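# Turn reversed plates end for end in their nests

## Task

Three plates sit in nests, and some were put in reversed. Rotate each reversed plate 180 degrees so that all three finish in their original nests, lying flat between the locators, with well A1 at the nest corner labelled A1. Each must stay put on its own, not just while the gripper holds it. Then open the gripper and move it away from the plates.

## Robot and tools

ROBOT. One four-axis plate handler. Its joints, from base outward, are lift (0.000 to 0.550 m), shoulder (-2.000 to 2.000 rad), elbow (-2.800 to 2.800 rad) and wrist yaw (-12.566 to 12.566 rad). The gripper always stays level: it can translate and spin about its vertical axis, never tilt. The controlled point, end_effector_position, is midway between the two rubber pads, 2 to 3 cm behind the fingertips. If the elbow in Joint positions gets within 0.4 rad of zero, the arm may fold and fault.

FRAMES. Scene frame: origin on the table surface below the arm base, +z up, +y to the left when facing along +x. Gripper frame: fingers extend along its +x, close and open along its y, and rz turns it about its z, from +x toward +y. Every motion offset is expressed in the gripper's own axes, not the scene axes.

PLATE HINTS. On a labelled plate, well A1 sits at the labelled short end, in the corner farther from the labelled long side. To reverse a plate, set it on the raised nest RG, regrasp it from the opposite end, and bring it back.

execute_actions(actions). actions is a list of actions run in sequence. Each action is a table of 0 to 15 rows; each row lasts one control step (1/30 s), and a table with fewer rows repeats its final row until 15 steps (0.5 s) have passed. A row is 5 numbers, each in [-1, 1]: dx, dy, dz, rz, opening. dx, dy, dz, rz are an offset, not a pose: a target relative to the gripper's measured pose at the start of that action (for a call's first action, the pose last reported in this scene). All rows of an action refer to that same start pose, not to the row before. Scale: 1.0 equals 0.6 m for dx/dy/dz and 180 degrees for rz. opening is absolute: +1 is fully open (0.140 m), -1 is closed, where the pads still stand 0.066 m apart. Going from fully open to closed takes at least about 0.6 s. Each step the command is clipped to within 70 mm and 16 degrees of the measured pose, and after the action the arm stops at the last clipped pose, so large displacements need several actions. An empty list just returns the current state and images.

move(target, speed, blocking). target is one row of 5 numbers with the same layout, scale and range as above: an offset in gripper axes from the pose in this scene's most recent result that shows one, plus an absolute opening sent when the move begins. The gripper follows a straight path lasting 0.5 to 10 s (cut off at 10 s, short of the goal), rotating the shorter way. speed is the path's top speed in m/s, 0.002 to 0.5, default 0.25; rotation is capped at twice that value in rad/s. The path ignores obstacles, and the real hand may lag, wander, or overshoot the speed, mostly with the arm stretched out. Faster contact hits harder, and aiming farther past a contact presses harder. With blocking=false the result arrives after 0.5 s while motion continues; until a result reports the end, further rows and moves are rejected, so use wait or stop. The extra "move:" line reports the outcome (done, off_target, moving, held, fault), which limits acted, and distance from target. limits=paced means the sent pose was clipped; limits=held means a check blocked some steps, after which the arm can race ahead.

wait(seconds), 0 to 10: lets time pass holding the last command; returns early if a running move ends. stop(): brakes a running move, needing more room at higher speed; fingers keep moving. zoom_image(camera, region): camera is cam_high, cam_low or cam_wrist; region is [x0, y0, x1, y1] in pixels, top-left origin, at most 504 by 504. finished_scene(scene): pass the current scene's number to end it once the goal holds; irreversible.

RESULTS. The state line gives end_effector_position (m) and end_effector_quat_wxyz in the scene frame; at long reach it may be somewhat off. Joint positions lists lift, shoulder, elbow, wrist yaw, then the pad gap in metres. grip_measured is the finger opening on the command scale; readings may carry a constant error near 1 mm. Hand target is the pose the controller currently drives toward. "pose unreachable" means the clearance check altered or blocked the command. Step readings list end_effector_position at some steps; HELD flags steps that were partly blocked. MOTOR HOT appears from 85 °C; at 100 °C an OVER-TEMPERATURE FAULT brakes the arm until it cools. Holding a load heats motors, even while idle.

GRIPPING. To hold something, command an opening about 0.04 below the grip_measured it settles at; smaller differences grip more gently. Pads manage about 18 N each; a quick close can squeeze harder or even spring open.

CAUTIONS. If contact torque hits a joint limit (lift 57 N, shoulder 8.55 N m, elbow 4.27 N m, wrist yaw 1.42 N m, held weight included), the arm halts 10 s and the rest of the call is skipped. Offsets come from the measured pose, so repeating a small offset into a rigid surface does not press deeper, but into something yielding it does. Never knock or place anything off the table. Avoid drops, slips, slams and strong pushes. Brief external tugs on a held plate or nudges to loose items may happen. Before finishing, open the gripper and lift clear so the plates rest unaided.

CAMERAS. cam_high and cam_low are 896x504 pinhole views with radial distortion; cam_wrist is a 616x616 fisheye on the hand.

Each tool is called after "Call:" as a command line: name --argument value for each argument, lists and objects as JSON in quotes; but a table of rows of numbers goes row by row, as --pt "numbers of a row", without its own name.

## Session

Call:
execute_actions --actions '[]'

Scene clock: 0.00 s.
end_effector_position=(+0.6068, -0.2446, +0.2217) grip_measured=+1.00 end_effector_quat_wxyz=(+0.983, -0.000, -0.000, +0.184)
Joint positions: [ 0.217 -1.346 -1.888 -2.679  0.14 ]
Hand target: +0.607, -0.245, +0.222; +0.983, -0.000, -0.000, +0.184

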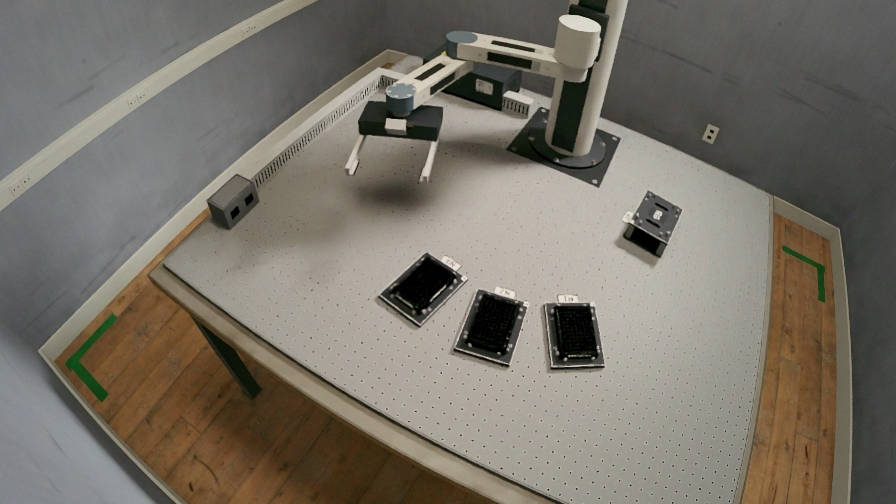

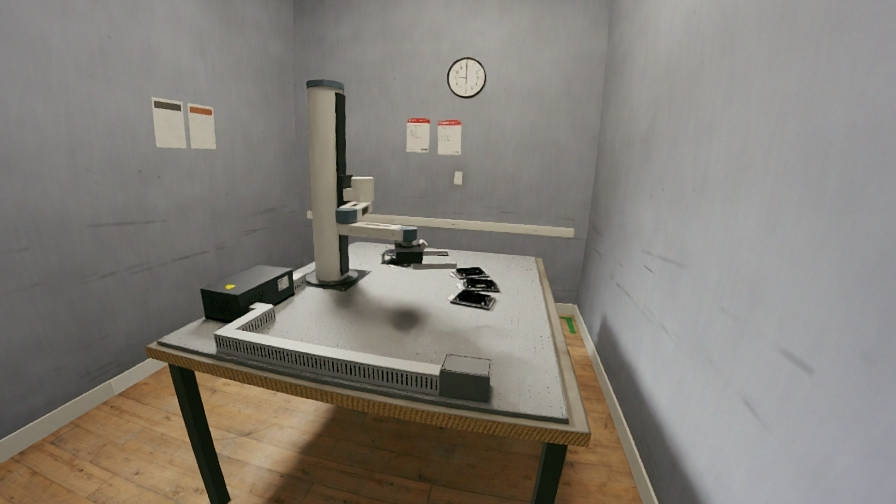

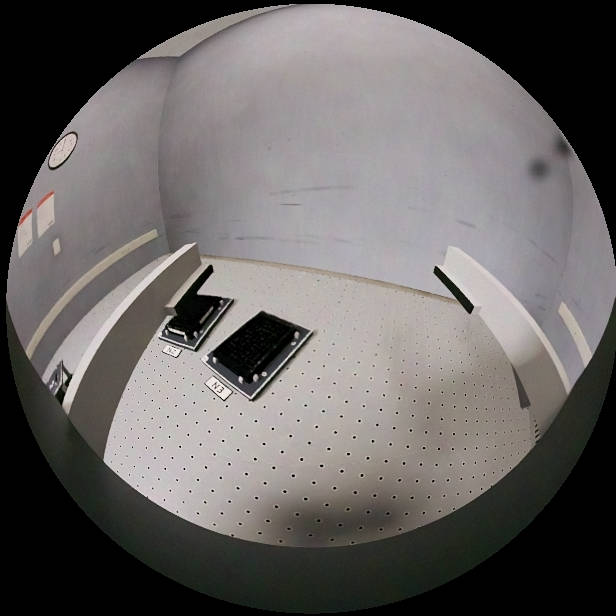

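Call:
zoom_image --camera "cam_high" --region '[370, 230, 640, 400]'

Call:
zoom_image --camera "cam_high" --region '[370, 245, 480, 335]'

Call:
zoom_image --camera "cam_high" --region '[520, 285, 630, 375]'

Call:
zoom_image --camera "cam_high" --region '[600, 180, 710, 270]'

Call:
zoom_image --camera "cam_high" --region '[440, 280, 550, 370]'

Region (370, 230, 640, 400) of cam_high's 896x504 image, scaled by 1.867, with more detail than that image has; it fills the top 317 rows of this view, and the rest is white.

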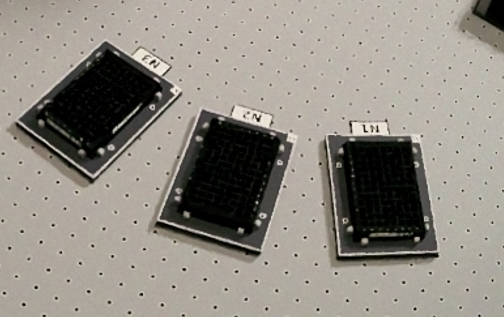

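Region (370, 245, 480, 335) of cam_high's 896x504 image, scaled by 4.582, with more detail than that image has; it fills the top 412 rows of this view, and the rest is white.

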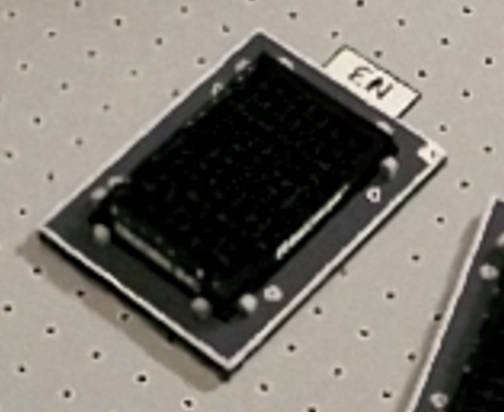

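Region (520, 285, 630, 375) of cam_high's 896x504 image, scaled by 4.582, with more detail than that image has; it fills the top 412 rows of this view, and the rest is white.

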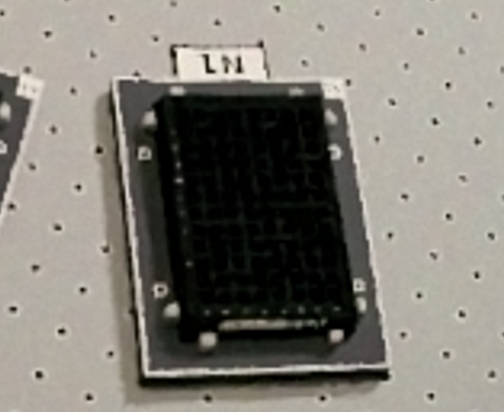

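Region (600, 180, 710, 270) of cam_high's 896x504 image, scaled by 4.582, with more detail than that image has; it fills the top 412 rows of this view, and the rest is white.

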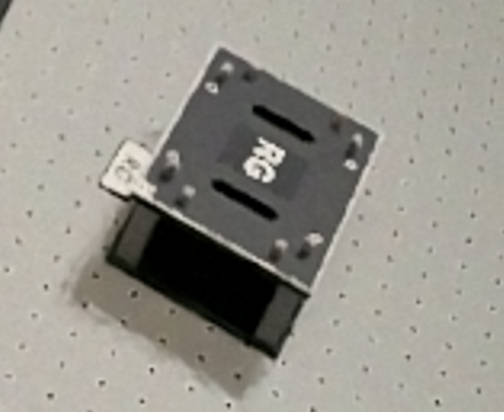

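Region (440, 280, 550, 370) of cam_high's 896x504 image, scaled by 4.582, with more detail than that image has; it fills the top 412 rows of this view, and the rest is white.

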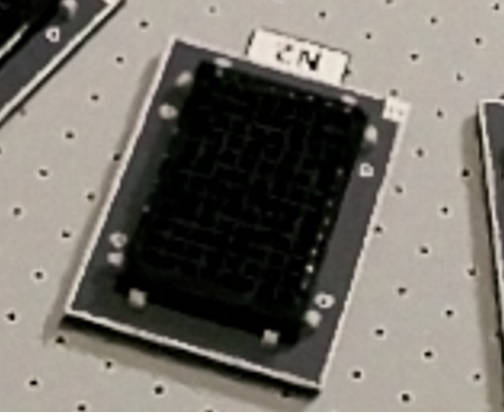

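Call:
zoom_image --camera "cam_wrist" --region '[190, 295, 330, 415]'

Call:
zoom_image --camera "cam_low" --region '[360, 230, 510, 320]'

Region (190, 295, 330, 415) of cam_wrist's 616x616 image, scaled by 3.600, with more detail than that image has; it fills the top 432 rows of this view, and the rest is white.

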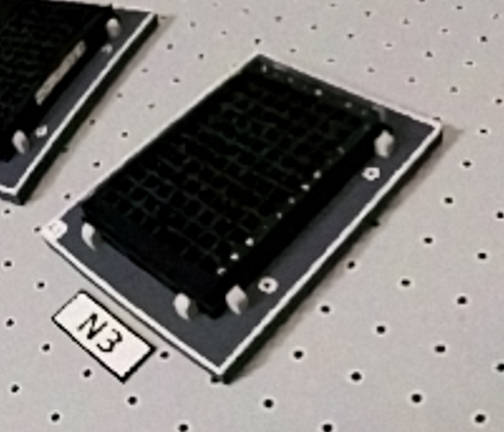

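Region (360, 230, 510, 320) of cam_low's 896x504 image, scaled by 3.360, with more detail than that image has; it fills the top 302 rows of this view, and the rest is white.

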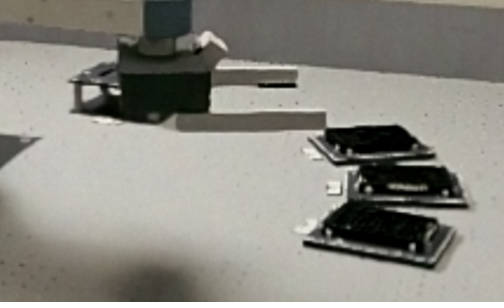

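Call:
move --target '[0.2409, 0.1686, -0.2882, -0.1713, 0.0]' --speed 0.5

Call:
zoom_image --camera "cam_wrist" --region '[165, 370, 325, 500]'

Call:
zoom_image --camera "cam_wrist" --region '[340, 360, 500, 490]'

Scene clock: 51.27 s.
end_effector_position=(+0.7049, -0.0978, +0.0487) grip_measured=+0.00 end_effector_quat_wxyz=(+0.996, -0.000, -0.000, -0.084)
Joint positions: [ 0.044 -0.822 -1.743 -3.886  0.103]
Hand target: +0.705, -0.098, +0.049; +0.996, -0.000, -0.000, -0.084
Off the commanded pose: 0.000 m, 0 deg.
move: done

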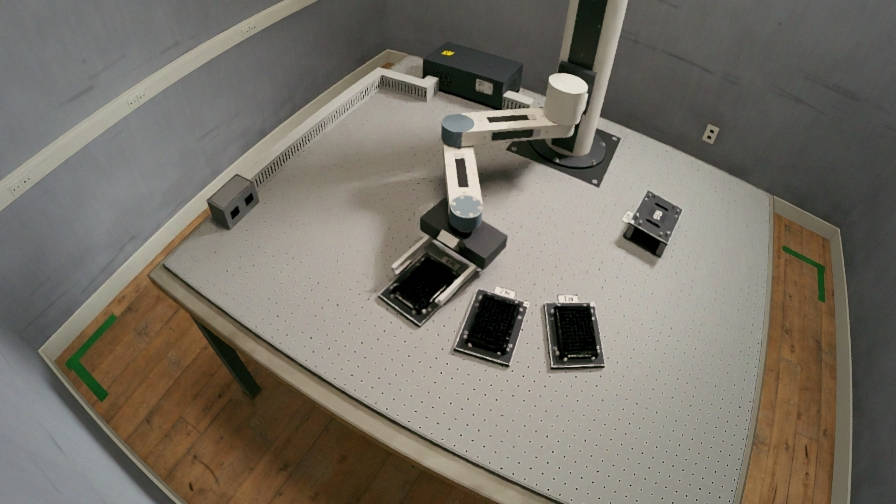

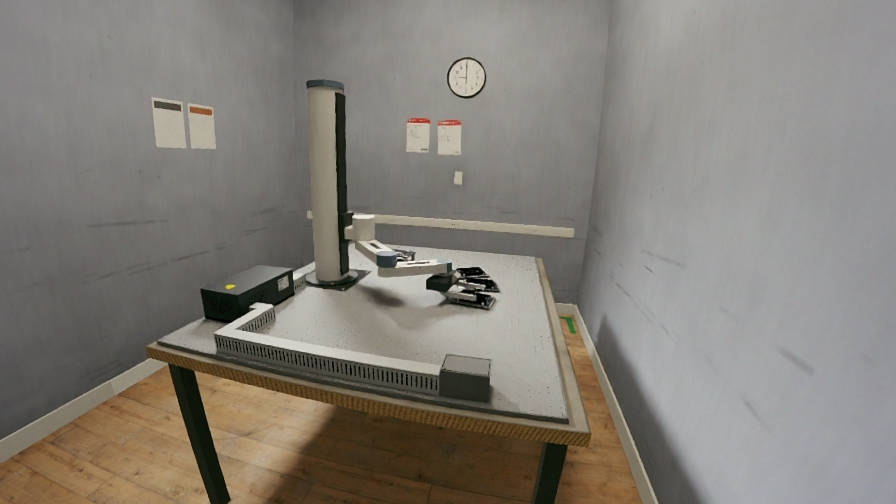

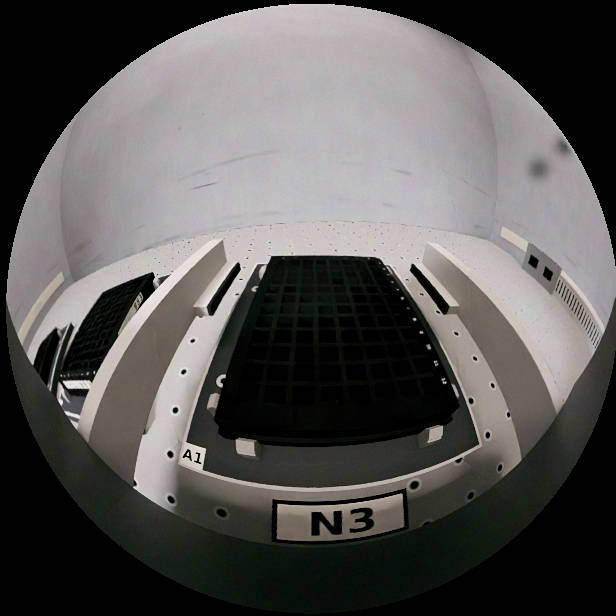

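Region (165, 370, 325, 500) of cam_wrist's 616x616 image, scaled by 3.150, with more detail than that image has; it fills the top 410 rows of this view, and the rest is white.

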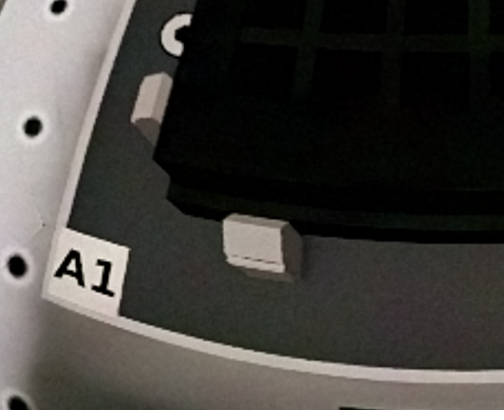

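Region (340, 360, 500, 490) of cam_wrist's 616x616 image, scaled by 3.150, with more detail than that image has; it fills the top 410 rows of this view, and the rest is white.

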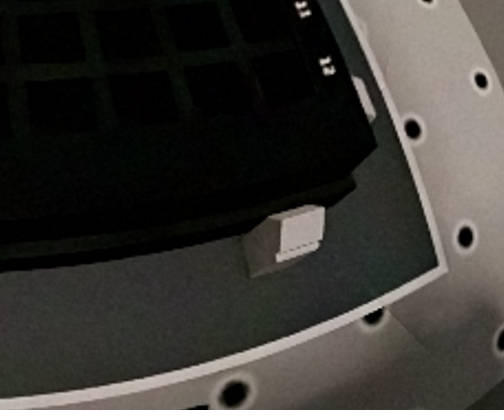

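Call:
execute_actions --actions '[[[-0.001,-0.001,0,0,-0.05],[-0.002,-0.002,-0.002,0,-0.1],[-0.0023,-0.0025,-0.005,0,-0.13],[-0.0023,-0.0025,-0.010,0,-0.16],[-0.0023,-0.0025,-0.016,0,-0.19],[-0.0023,-0.0025,-0.022,0,-0.22],[-0.0023,-0.0025,-0.027,0,-0.25],[-0.0023,-0.0025,-0.0305,0,-0.27],[-0.0023,-0.0025,-0.0325,0,-0.29],[-0.0023,-0.0025,-0.0332,0,-0.31],[-0.0023,-0.0025,-0.0332,0,-0.33],[-0.0023,-0.0025,-0.0332,0,-0.35],[-0.0023,-0.0025,-0.0332,0,-0.37],[-0.0023,-0.0025,-0.0332,0,-0.39]]]'

Call:
zoom_image --camera "cam_wrist" --region '[165, 370, 325, 500]'

Call:
zoom_image --camera "cam_wrist" --region '[340, 360, 500, 490]'

Scene clock: 64.70 s.
end_effector_position=(+0.7033, -0.0990, +0.0288) grip_measured=-0.39 end_effector_quat_wxyz=(+0.996, -0.000, -0.000, -0.084)
Joint positions: [ 0.024 -0.829 -1.735 -3.886  0.089]
Hand target: +0.703, -0.099, +0.029; +0.996, -0.000, -0.000, -0.084
Off the commanded pose: 0.000 m, 0 deg.
Step readings (end_effector_position):
0: (+0.7049, -0.0978, +0.0487)
1: (+0.7048, -0.0978, +0.0487)
2: (+0.7042, -0.0981, +0.0487)
4: (+0.7034, -0.0989, +0.0462)
8: (+0.7033, -0.0991, +0.0346)
15: end_effector_position above

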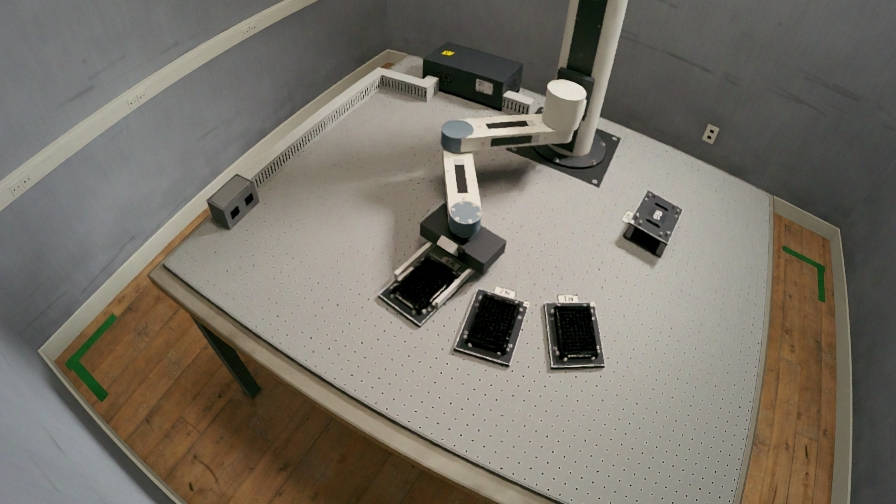

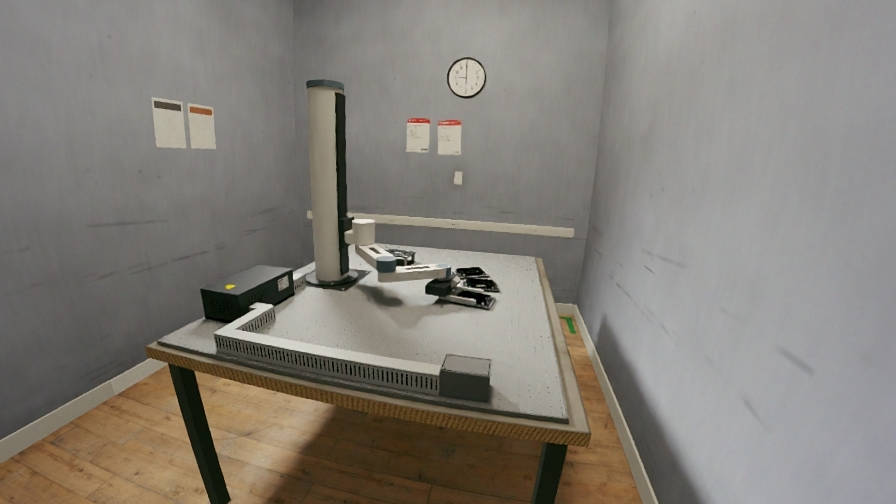

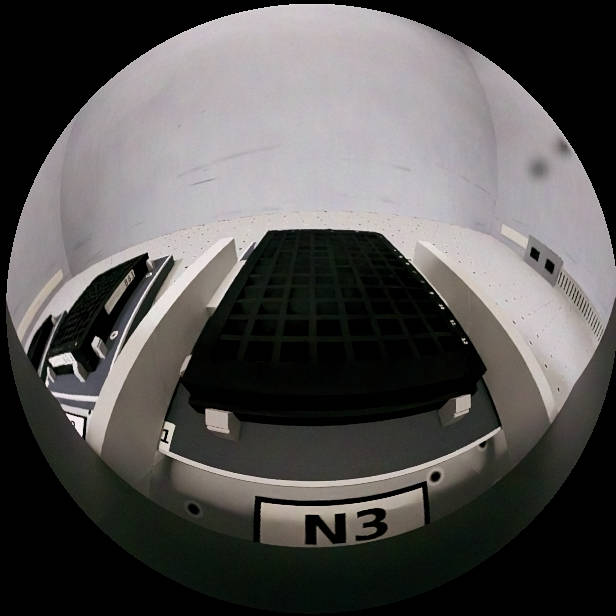

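Region (165, 370, 325, 500) of cam_wrist's 616x616 image, scaled by 3.150, with more detail than that image has; it fills the top 410 rows of this view, and the rest is white.

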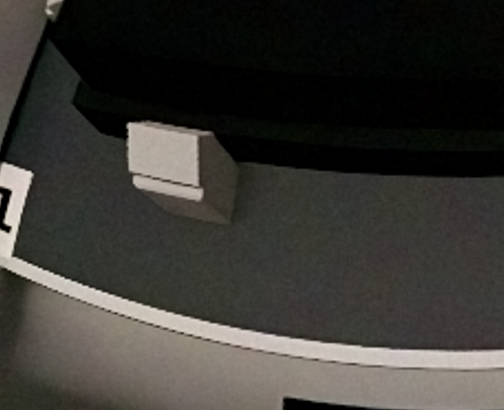

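Region (340, 360, 500, 490) of cam_wrist's 616x616 image, scaled by 3.150, with more detail than that image has; it fills the top 410 rows of this view, and the rest is white.

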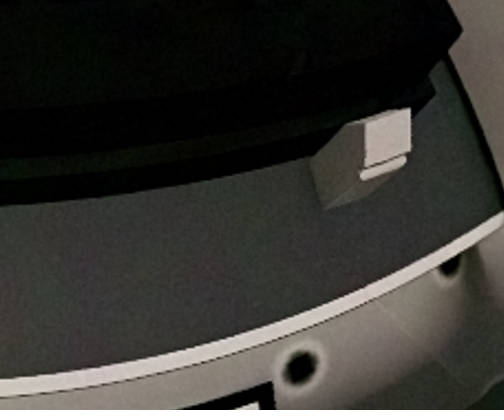

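Call:
execute_actions --actions '[[[0,0,0,0,-0.41],[0,0,0,0,-0.43],[0,0,0,0,-0.45],[0,0,0,0,-0.465],[0,0,0,0,-0.48],[0,0,0,0,-0.495],[0,0,0,0,-0.51],[0,0,0,0,-0.525],[0,0,0,0,-0.525],[0,0,0,0,-0.525],[0,0,0.003,0,-0.525],[0,0,0.009,0,-0.525],[0,0,0.019,0,-0.525],[0,0,0.031,0,-0.525],[0,0,0.045,0,-0.525]]]'

Call:
zoom_image --camera "cam_low" --region '[365, 240, 425, 280]'

Scene clock: 69.50 s.
end_effector_position=(+0.7033, -0.0991, +0.0411) grip_measured=-0.47 end_effector_quat_wxyz=(+0.996, -0.000, -0.000, -0.084)
Joint positions: [ 0.036 -0.829 -1.735 -3.886  0.086]
Hand target: +0.703, -0.099, +0.056; +0.996, -0.000, -0.000, -0.084
Off the commanded pose: 0.015 m, 0 deg.
Step readings (end_effector_position):
0: (+0.7033, -0.0990, +0.0288)
1: (+0.7033, -0.0990, +0.0288)
2: (+0.7033, -0.0990, +0.0288)
4: (+0.7033, -0.0990, +0.0288)
8: (+0.7033, -0.0991, +0.0288)
15: end_effector_position above

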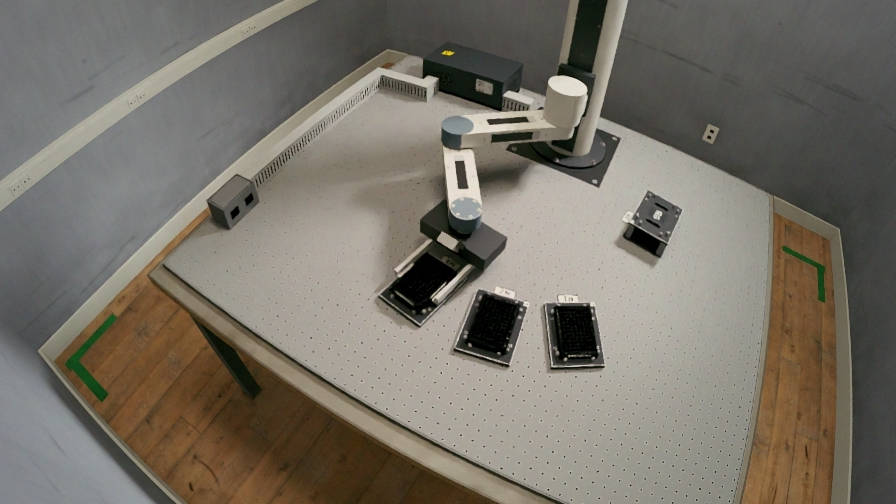

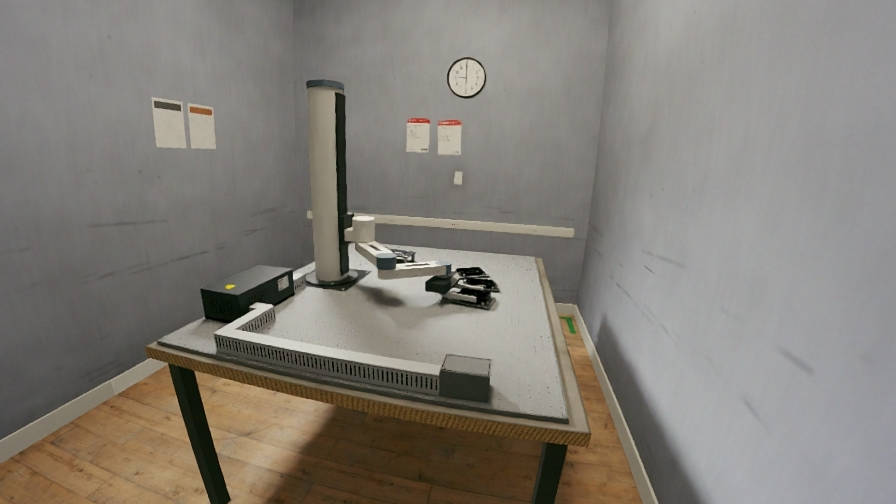

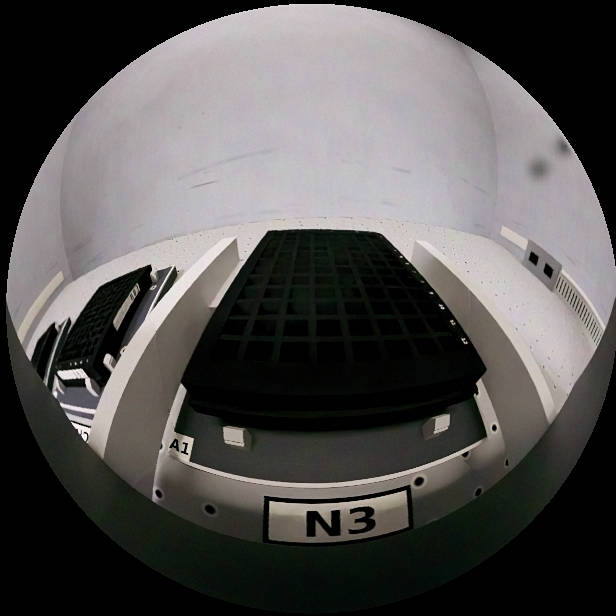

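Region (365, 240, 425, 280) of cam_low's 896x504 image, scaled by 8.400, with more detail than that image has.

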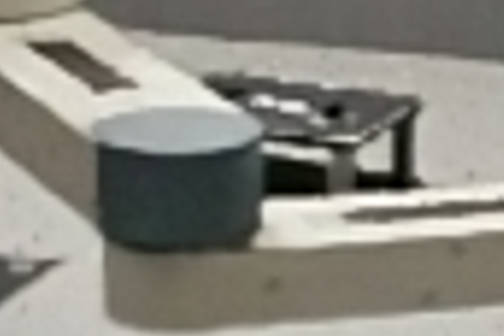

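Call:
execute_actions --actions '[[[-0.0006,0.0018,0.026,0.0014,-0.525],[-0.0024,0.0073,0.028,0.0056,-0.525],[-0.0056,0.0164,0.0305,0.0125,-0.525],[-0.0102,0.0291,0.033,0.0222,-0.525],[-0.0164,0.0455,0.0355,0.0347,-0.525],[-0.0245,0.0654,0.038,0.05,-0.525],[-0.0347,0.0888,0.041,0.0681,-0.525],[-0.0474,0.1157,0.044,0.0889,-0.525],[-0.0622,0.144,0.047,0.1111,-0.525],[-0.0779,0.172,0.05,0.1333,-0.525],[-0.0946,0.1994,0.053,0.1556,-0.525],[-0.1123,0.2264,0.056,0.1778,-0.525],[-0.1311,0.2527,0.059,0.2,-0.525],[-0.1507,0.2785,0.062,0.2222,-0.525],[-0.1712,0.3034,0.065,0.2444,-0.525]],[[-0.0144,0.1283,0.012,0.0889,-0.525],[-0.0208,0.1597,0.0155,0.1111,-0.525],[-0.0283,0.1908,0.019,0.1333,-0.525],[-0.0367,0.2214,0.0225,0.1556,-0.525],[-0.0462,0.2515,0.026,0.1778,-0.525],[-0.0567,0.281,0.0295,0.2,-0.525],[-0.068,0.3099,0.033,0.2222,-0.525],[-0.0803,0.338,0.0365,0.2444,-0.525],[-0.0933,0.3653,0.04,0.2667,-0.525],[-0.1072,0.3916,0.043,0.2889,-0.525],[-0.1216,0.4172,0.046,0.3111,-0.525],[-0.1369,0.4418,0.048,0.3333,-0.525],[-0.1525,0.4655,0.05,0.3556,-0.525],[-0.1687,0.4881,0.051,0.3778,-0.525],[-0.1854,0.5097,0.052,0.4,-0.525]],[[0.0437,0.1009,0.005,0.0889,-0.525],[0.0518,0.1256,0.005,0.1111,-0.525],[0.0589,0.1498,0.005,0.1333,-0.525],[0.0649,0.1736,0.005,0.1556,-0.525],[0.07,0.1968,0.005,0.1778,-0.525],[0.074,0.2195,0.005,0.2,-0.525],[0.0772,0.2416,0.005,0.2222,-0.525],[0.0794,0.2628,0.005,0.2444,-0.525],[0.0809,0.2833,0.005,0.2667,-0.525],[0.0816,0.3028,0.005,0.2889,-0.525],[0.0817,0.3216,0.005,0.3111,-0.525],[0.0809,0.3393,0.005,0.3333,-0.525],[0.0798,0.3562,0.005,0.3556,-0.525],[0.0781,0.372,0.005,0.3778,-0.525],[0.076,0.3867,0.005,0.4,-0.525]]]'

Scene clock: 115.43 s.
end_effector_position=(+0.2542, +0.3063, +0.1085) grip_measured=-0.47 end_effector_quat_wxyz=(+0.304, -0.000, -0.000, +0.953)
Joint positions: [ 0.103  0.005 -1.206 -2.559  0.086]
Hand target: +0.223, +0.306, +0.109; +0.208, -0.000, -0.000, +0.978
Off the commanded pose: 0.035 m, 15 deg; orientation clipped at the last step of the last action.
Step readings (end_effector_position; steps 1 to 15: 1st action; 16 to 30: 2nd action; 31 to 45: 3rd action):
0: (+0.7033, -0.0991, +0.0557)
1: (+0.7033, -0.0990, +0.0558)
2: (+0.7031, -0.0981, +0.0566)
4: (+0.7018, -0.0904, +0.0591)
8: (+0.6938, -0.0522, +0.0647)
15: (+0.6485, +0.0647, +0.0769)
16: (+0.6394, +0.0811, +0.0786)
17: (+0.6266, +0.0990, +0.0808)
19: (+0.5978, +0.1338, +0.0854)
23: (+0.5456, +0.1891, +0.0937)
30: (+0.4503, +0.2583, +0.1055)
31: (+0.4365, +0.2657, +0.1064)
32: (+0.4215, +0.2718, +0.1072)
34: (+0.3902, +0.2814, +0.1082)
38: (+0.3360, +0.2961, +0.1085)
45: end_effector_position above

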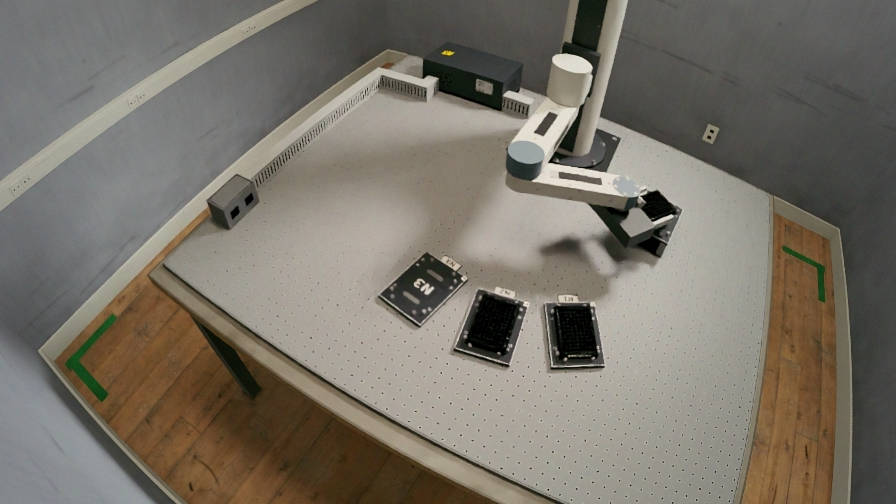

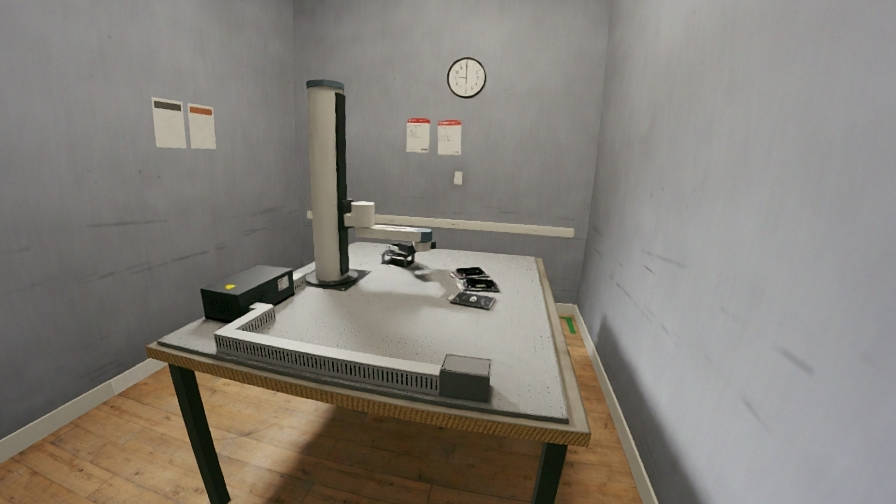

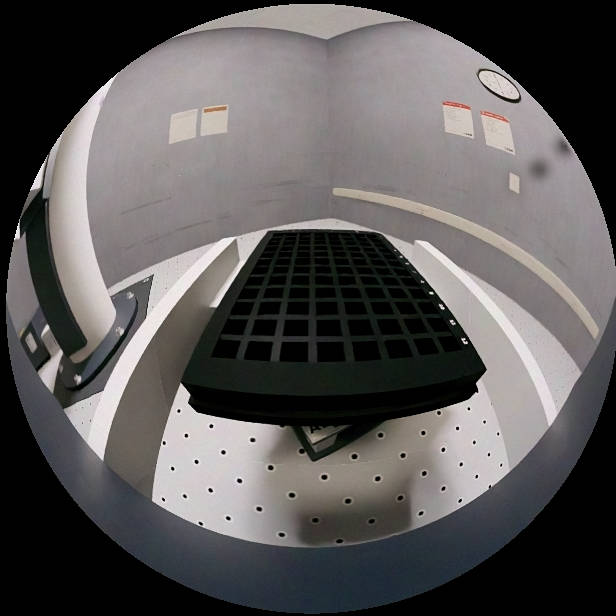

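Call:
execute_actions --actions '[]'

Scene clock: 117.33 s.
end_effector_position=(+0.2233, +0.3064, +0.1085) grip_measured=-0.47 end_effector_quat_wxyz=(+0.208, -0.000, -0.000, +0.978)
Joint positions: [ 0.103  0.115 -1.247 -2.429  0.086]
Hand target: +0.223, +0.306, +0.109; +0.208, -0.000, -0.000, +0.978
Off the commanded pose: 0.007 m, 4 deg; orientation clipped at the last step of the last action.

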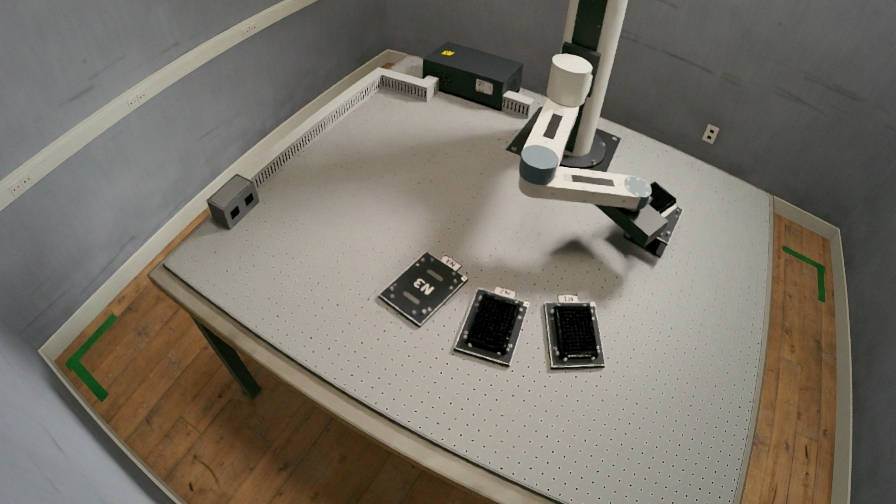

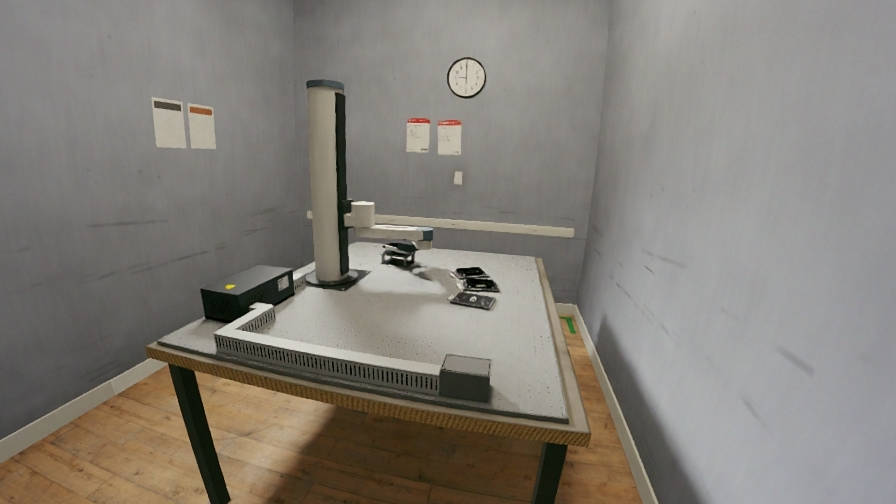

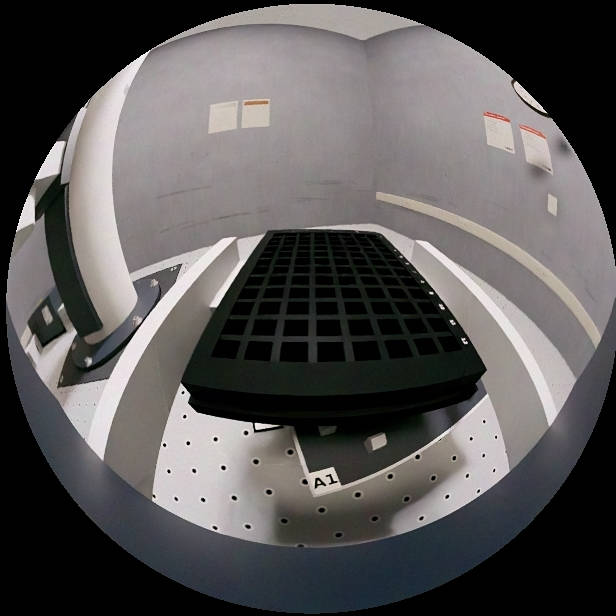

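Call:
zoom_image --camera "cam_wrist" --region '[280, 370, 500, 510]'

Region (280, 370, 500, 510) of cam_wrist's 616x616 image, scaled by 2.291, with more detail than that image has; it fills the top 321 rows of this view, and the rest is white.

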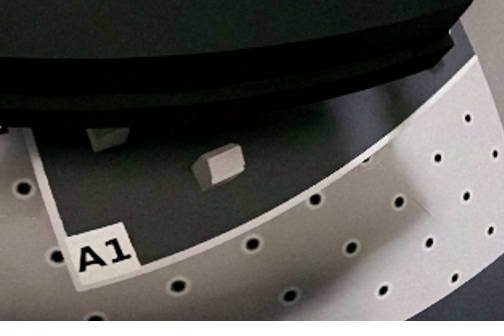

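Call:
execute_actions --actions '[[[0.0005,-0.0014,-0.0006,0.0027,-0.525],[0.0016,-0.0046,-0.002,0.009,-0.525],[0.0035,-0.01,-0.0043,0.0198,-0.525],[0.0056,-0.0162,-0.0068,0.0315,-0.525],[0.008,-0.0231,-0.0098,0.045,-0.525],[0.0104,-0.03,-0.0127,0.0585,-0.525],[0.0125,-0.036,-0.0152,0.0702,-0.525],[0.0144,-0.0416,-0.0175,0.081,-0.525],[0.0155,-0.0448,-0.0189,0.0873,-0.525],[0.016,-0.0462,-0.0195,0.09,-0.525]]]'

Call:
zoom_image --camera "cam_wrist" --region '[165, 370, 325, 500]'

Call:
zoom_image --camera "cam_wrist" --region '[340, 360, 500, 490]'

Scene clock: 129.63 s.
end_effector_position=(+0.2255, +0.3357, +0.0968) grip_measured=-0.47 end_effector_quat_wxyz=(+0.068, -0.000, -0.000, +0.998)
Joint positions: [ 0.092  0.324 -1.572 -2.03   0.086]
Hand target: +0.226, +0.336, +0.097; +0.068, -0.000, -0.000, +0.998
Off the commanded pose: 0.000 m, 0 deg.
Step readings (end_effector_position):
0: (+0.2233, +0.3064, +0.1085)
1: (+0.2233, +0.3064, +0.1085)
2: (+0.2233, +0.3070, +0.1082)
4: (+0.2237, +0.3104, +0.1068)
8: (+0.2249, +0.3228, +0.1016)
15: end_effector_position above

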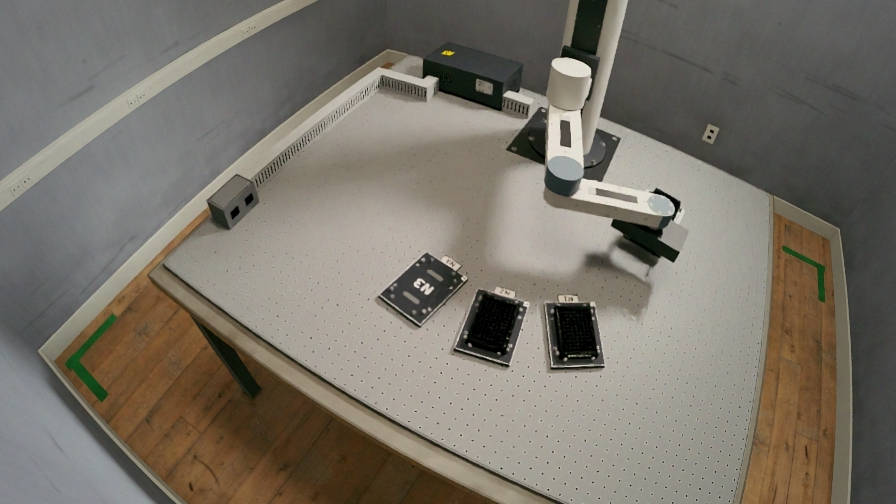

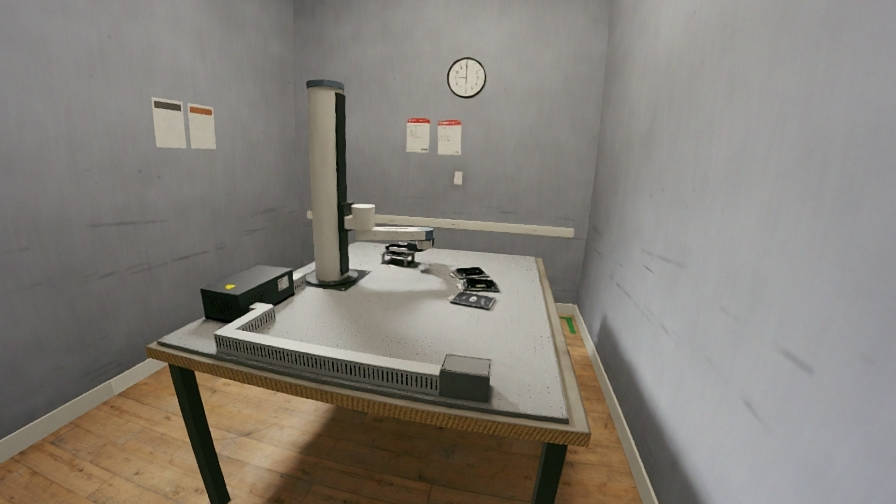

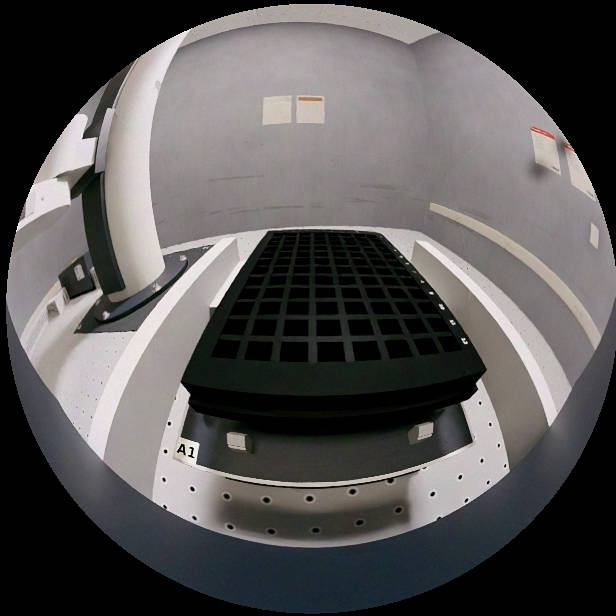

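Region (165, 370, 325, 500) of cam_wrist's 616x616 image, scaled by 3.150, with more detail than that image has; it fills the top 410 rows of this view, and the rest is white.

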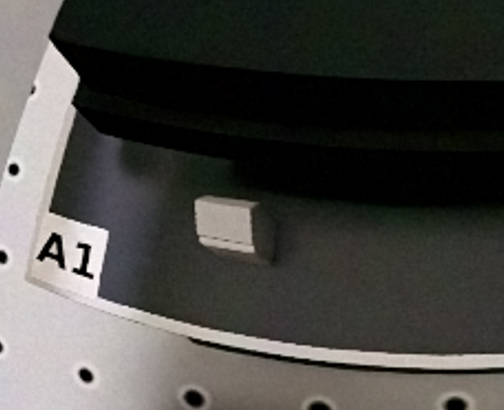

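Region (340, 360, 500, 490) of cam_wrist's 616x616 image, scaled by 3.150, with more detail than that image has; it fills the top 410 rows of this view, and the rest is white.

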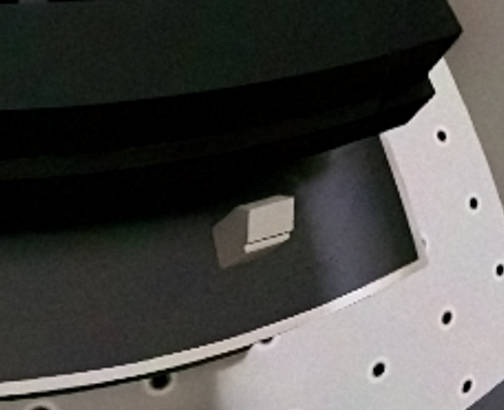

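Call:
wait --seconds 0

Call:
zoom_image --camera "cam_wrist" --region '[165, 370, 325, 500]'

Call:
zoom_image --camera "cam_wrist" --region '[340, 360, 500, 490]'

Scene clock: 132.13 s.
end_effector_position=(+0.2256, +0.3357, +0.0968) grip_measured=-0.47 end_effector_quat_wxyz=(+0.068, -0.000, -0.000, +0.998)
Joint positions: [ 0.092  0.324 -1.572 -2.03   0.086]
Hand target: +0.226, +0.336, +0.097; +0.068, -0.000, -0.000, +0.998
Off the commanded pose: 0.000 m, 0 deg.

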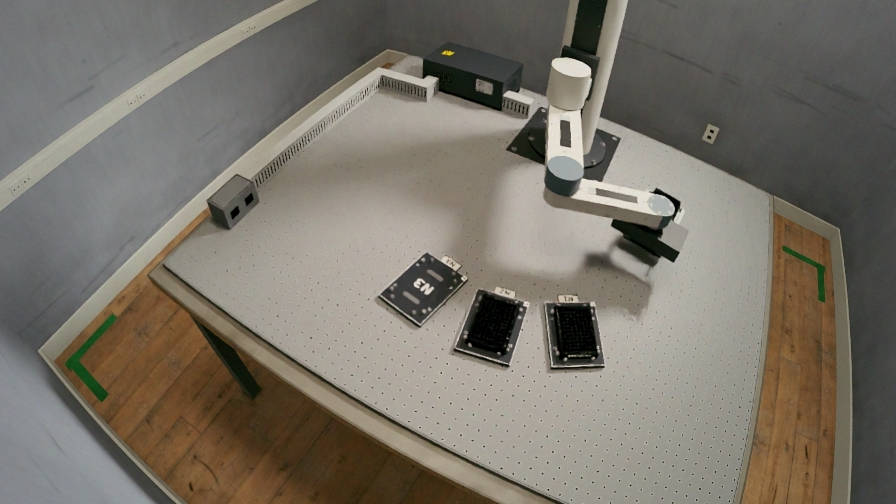

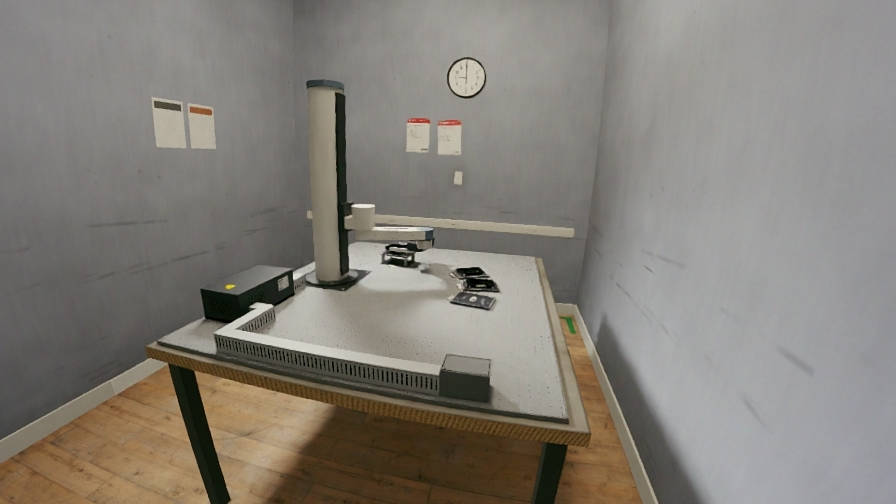

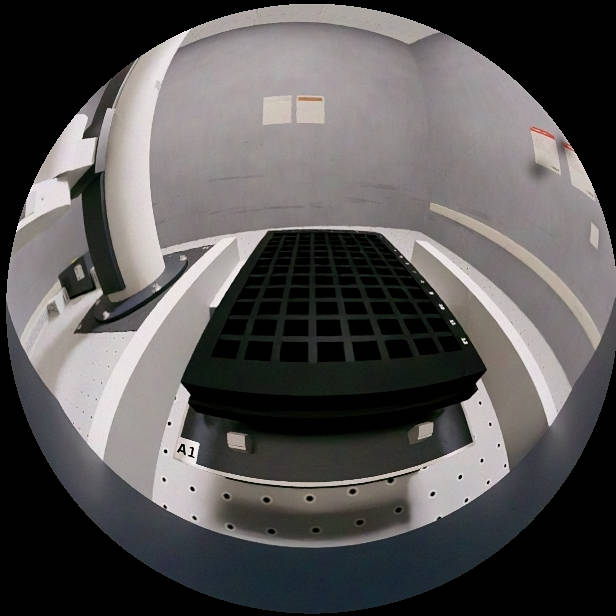

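Region (165, 370, 325, 500) of cam_wrist's 616x616 image, scaled by 3.150, with more detail than that image has; it fills the top 410 rows of this view, and the rest is white.

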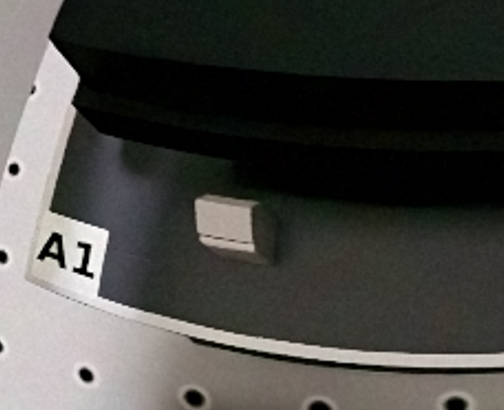

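Region (340, 360, 500, 490) of cam_wrist's 616x616 image, scaled by 3.150, with more detail than that image has; it fills the top 410 rows of this view, and the rest is white.

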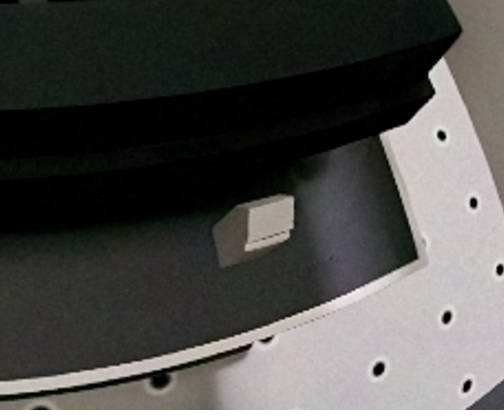

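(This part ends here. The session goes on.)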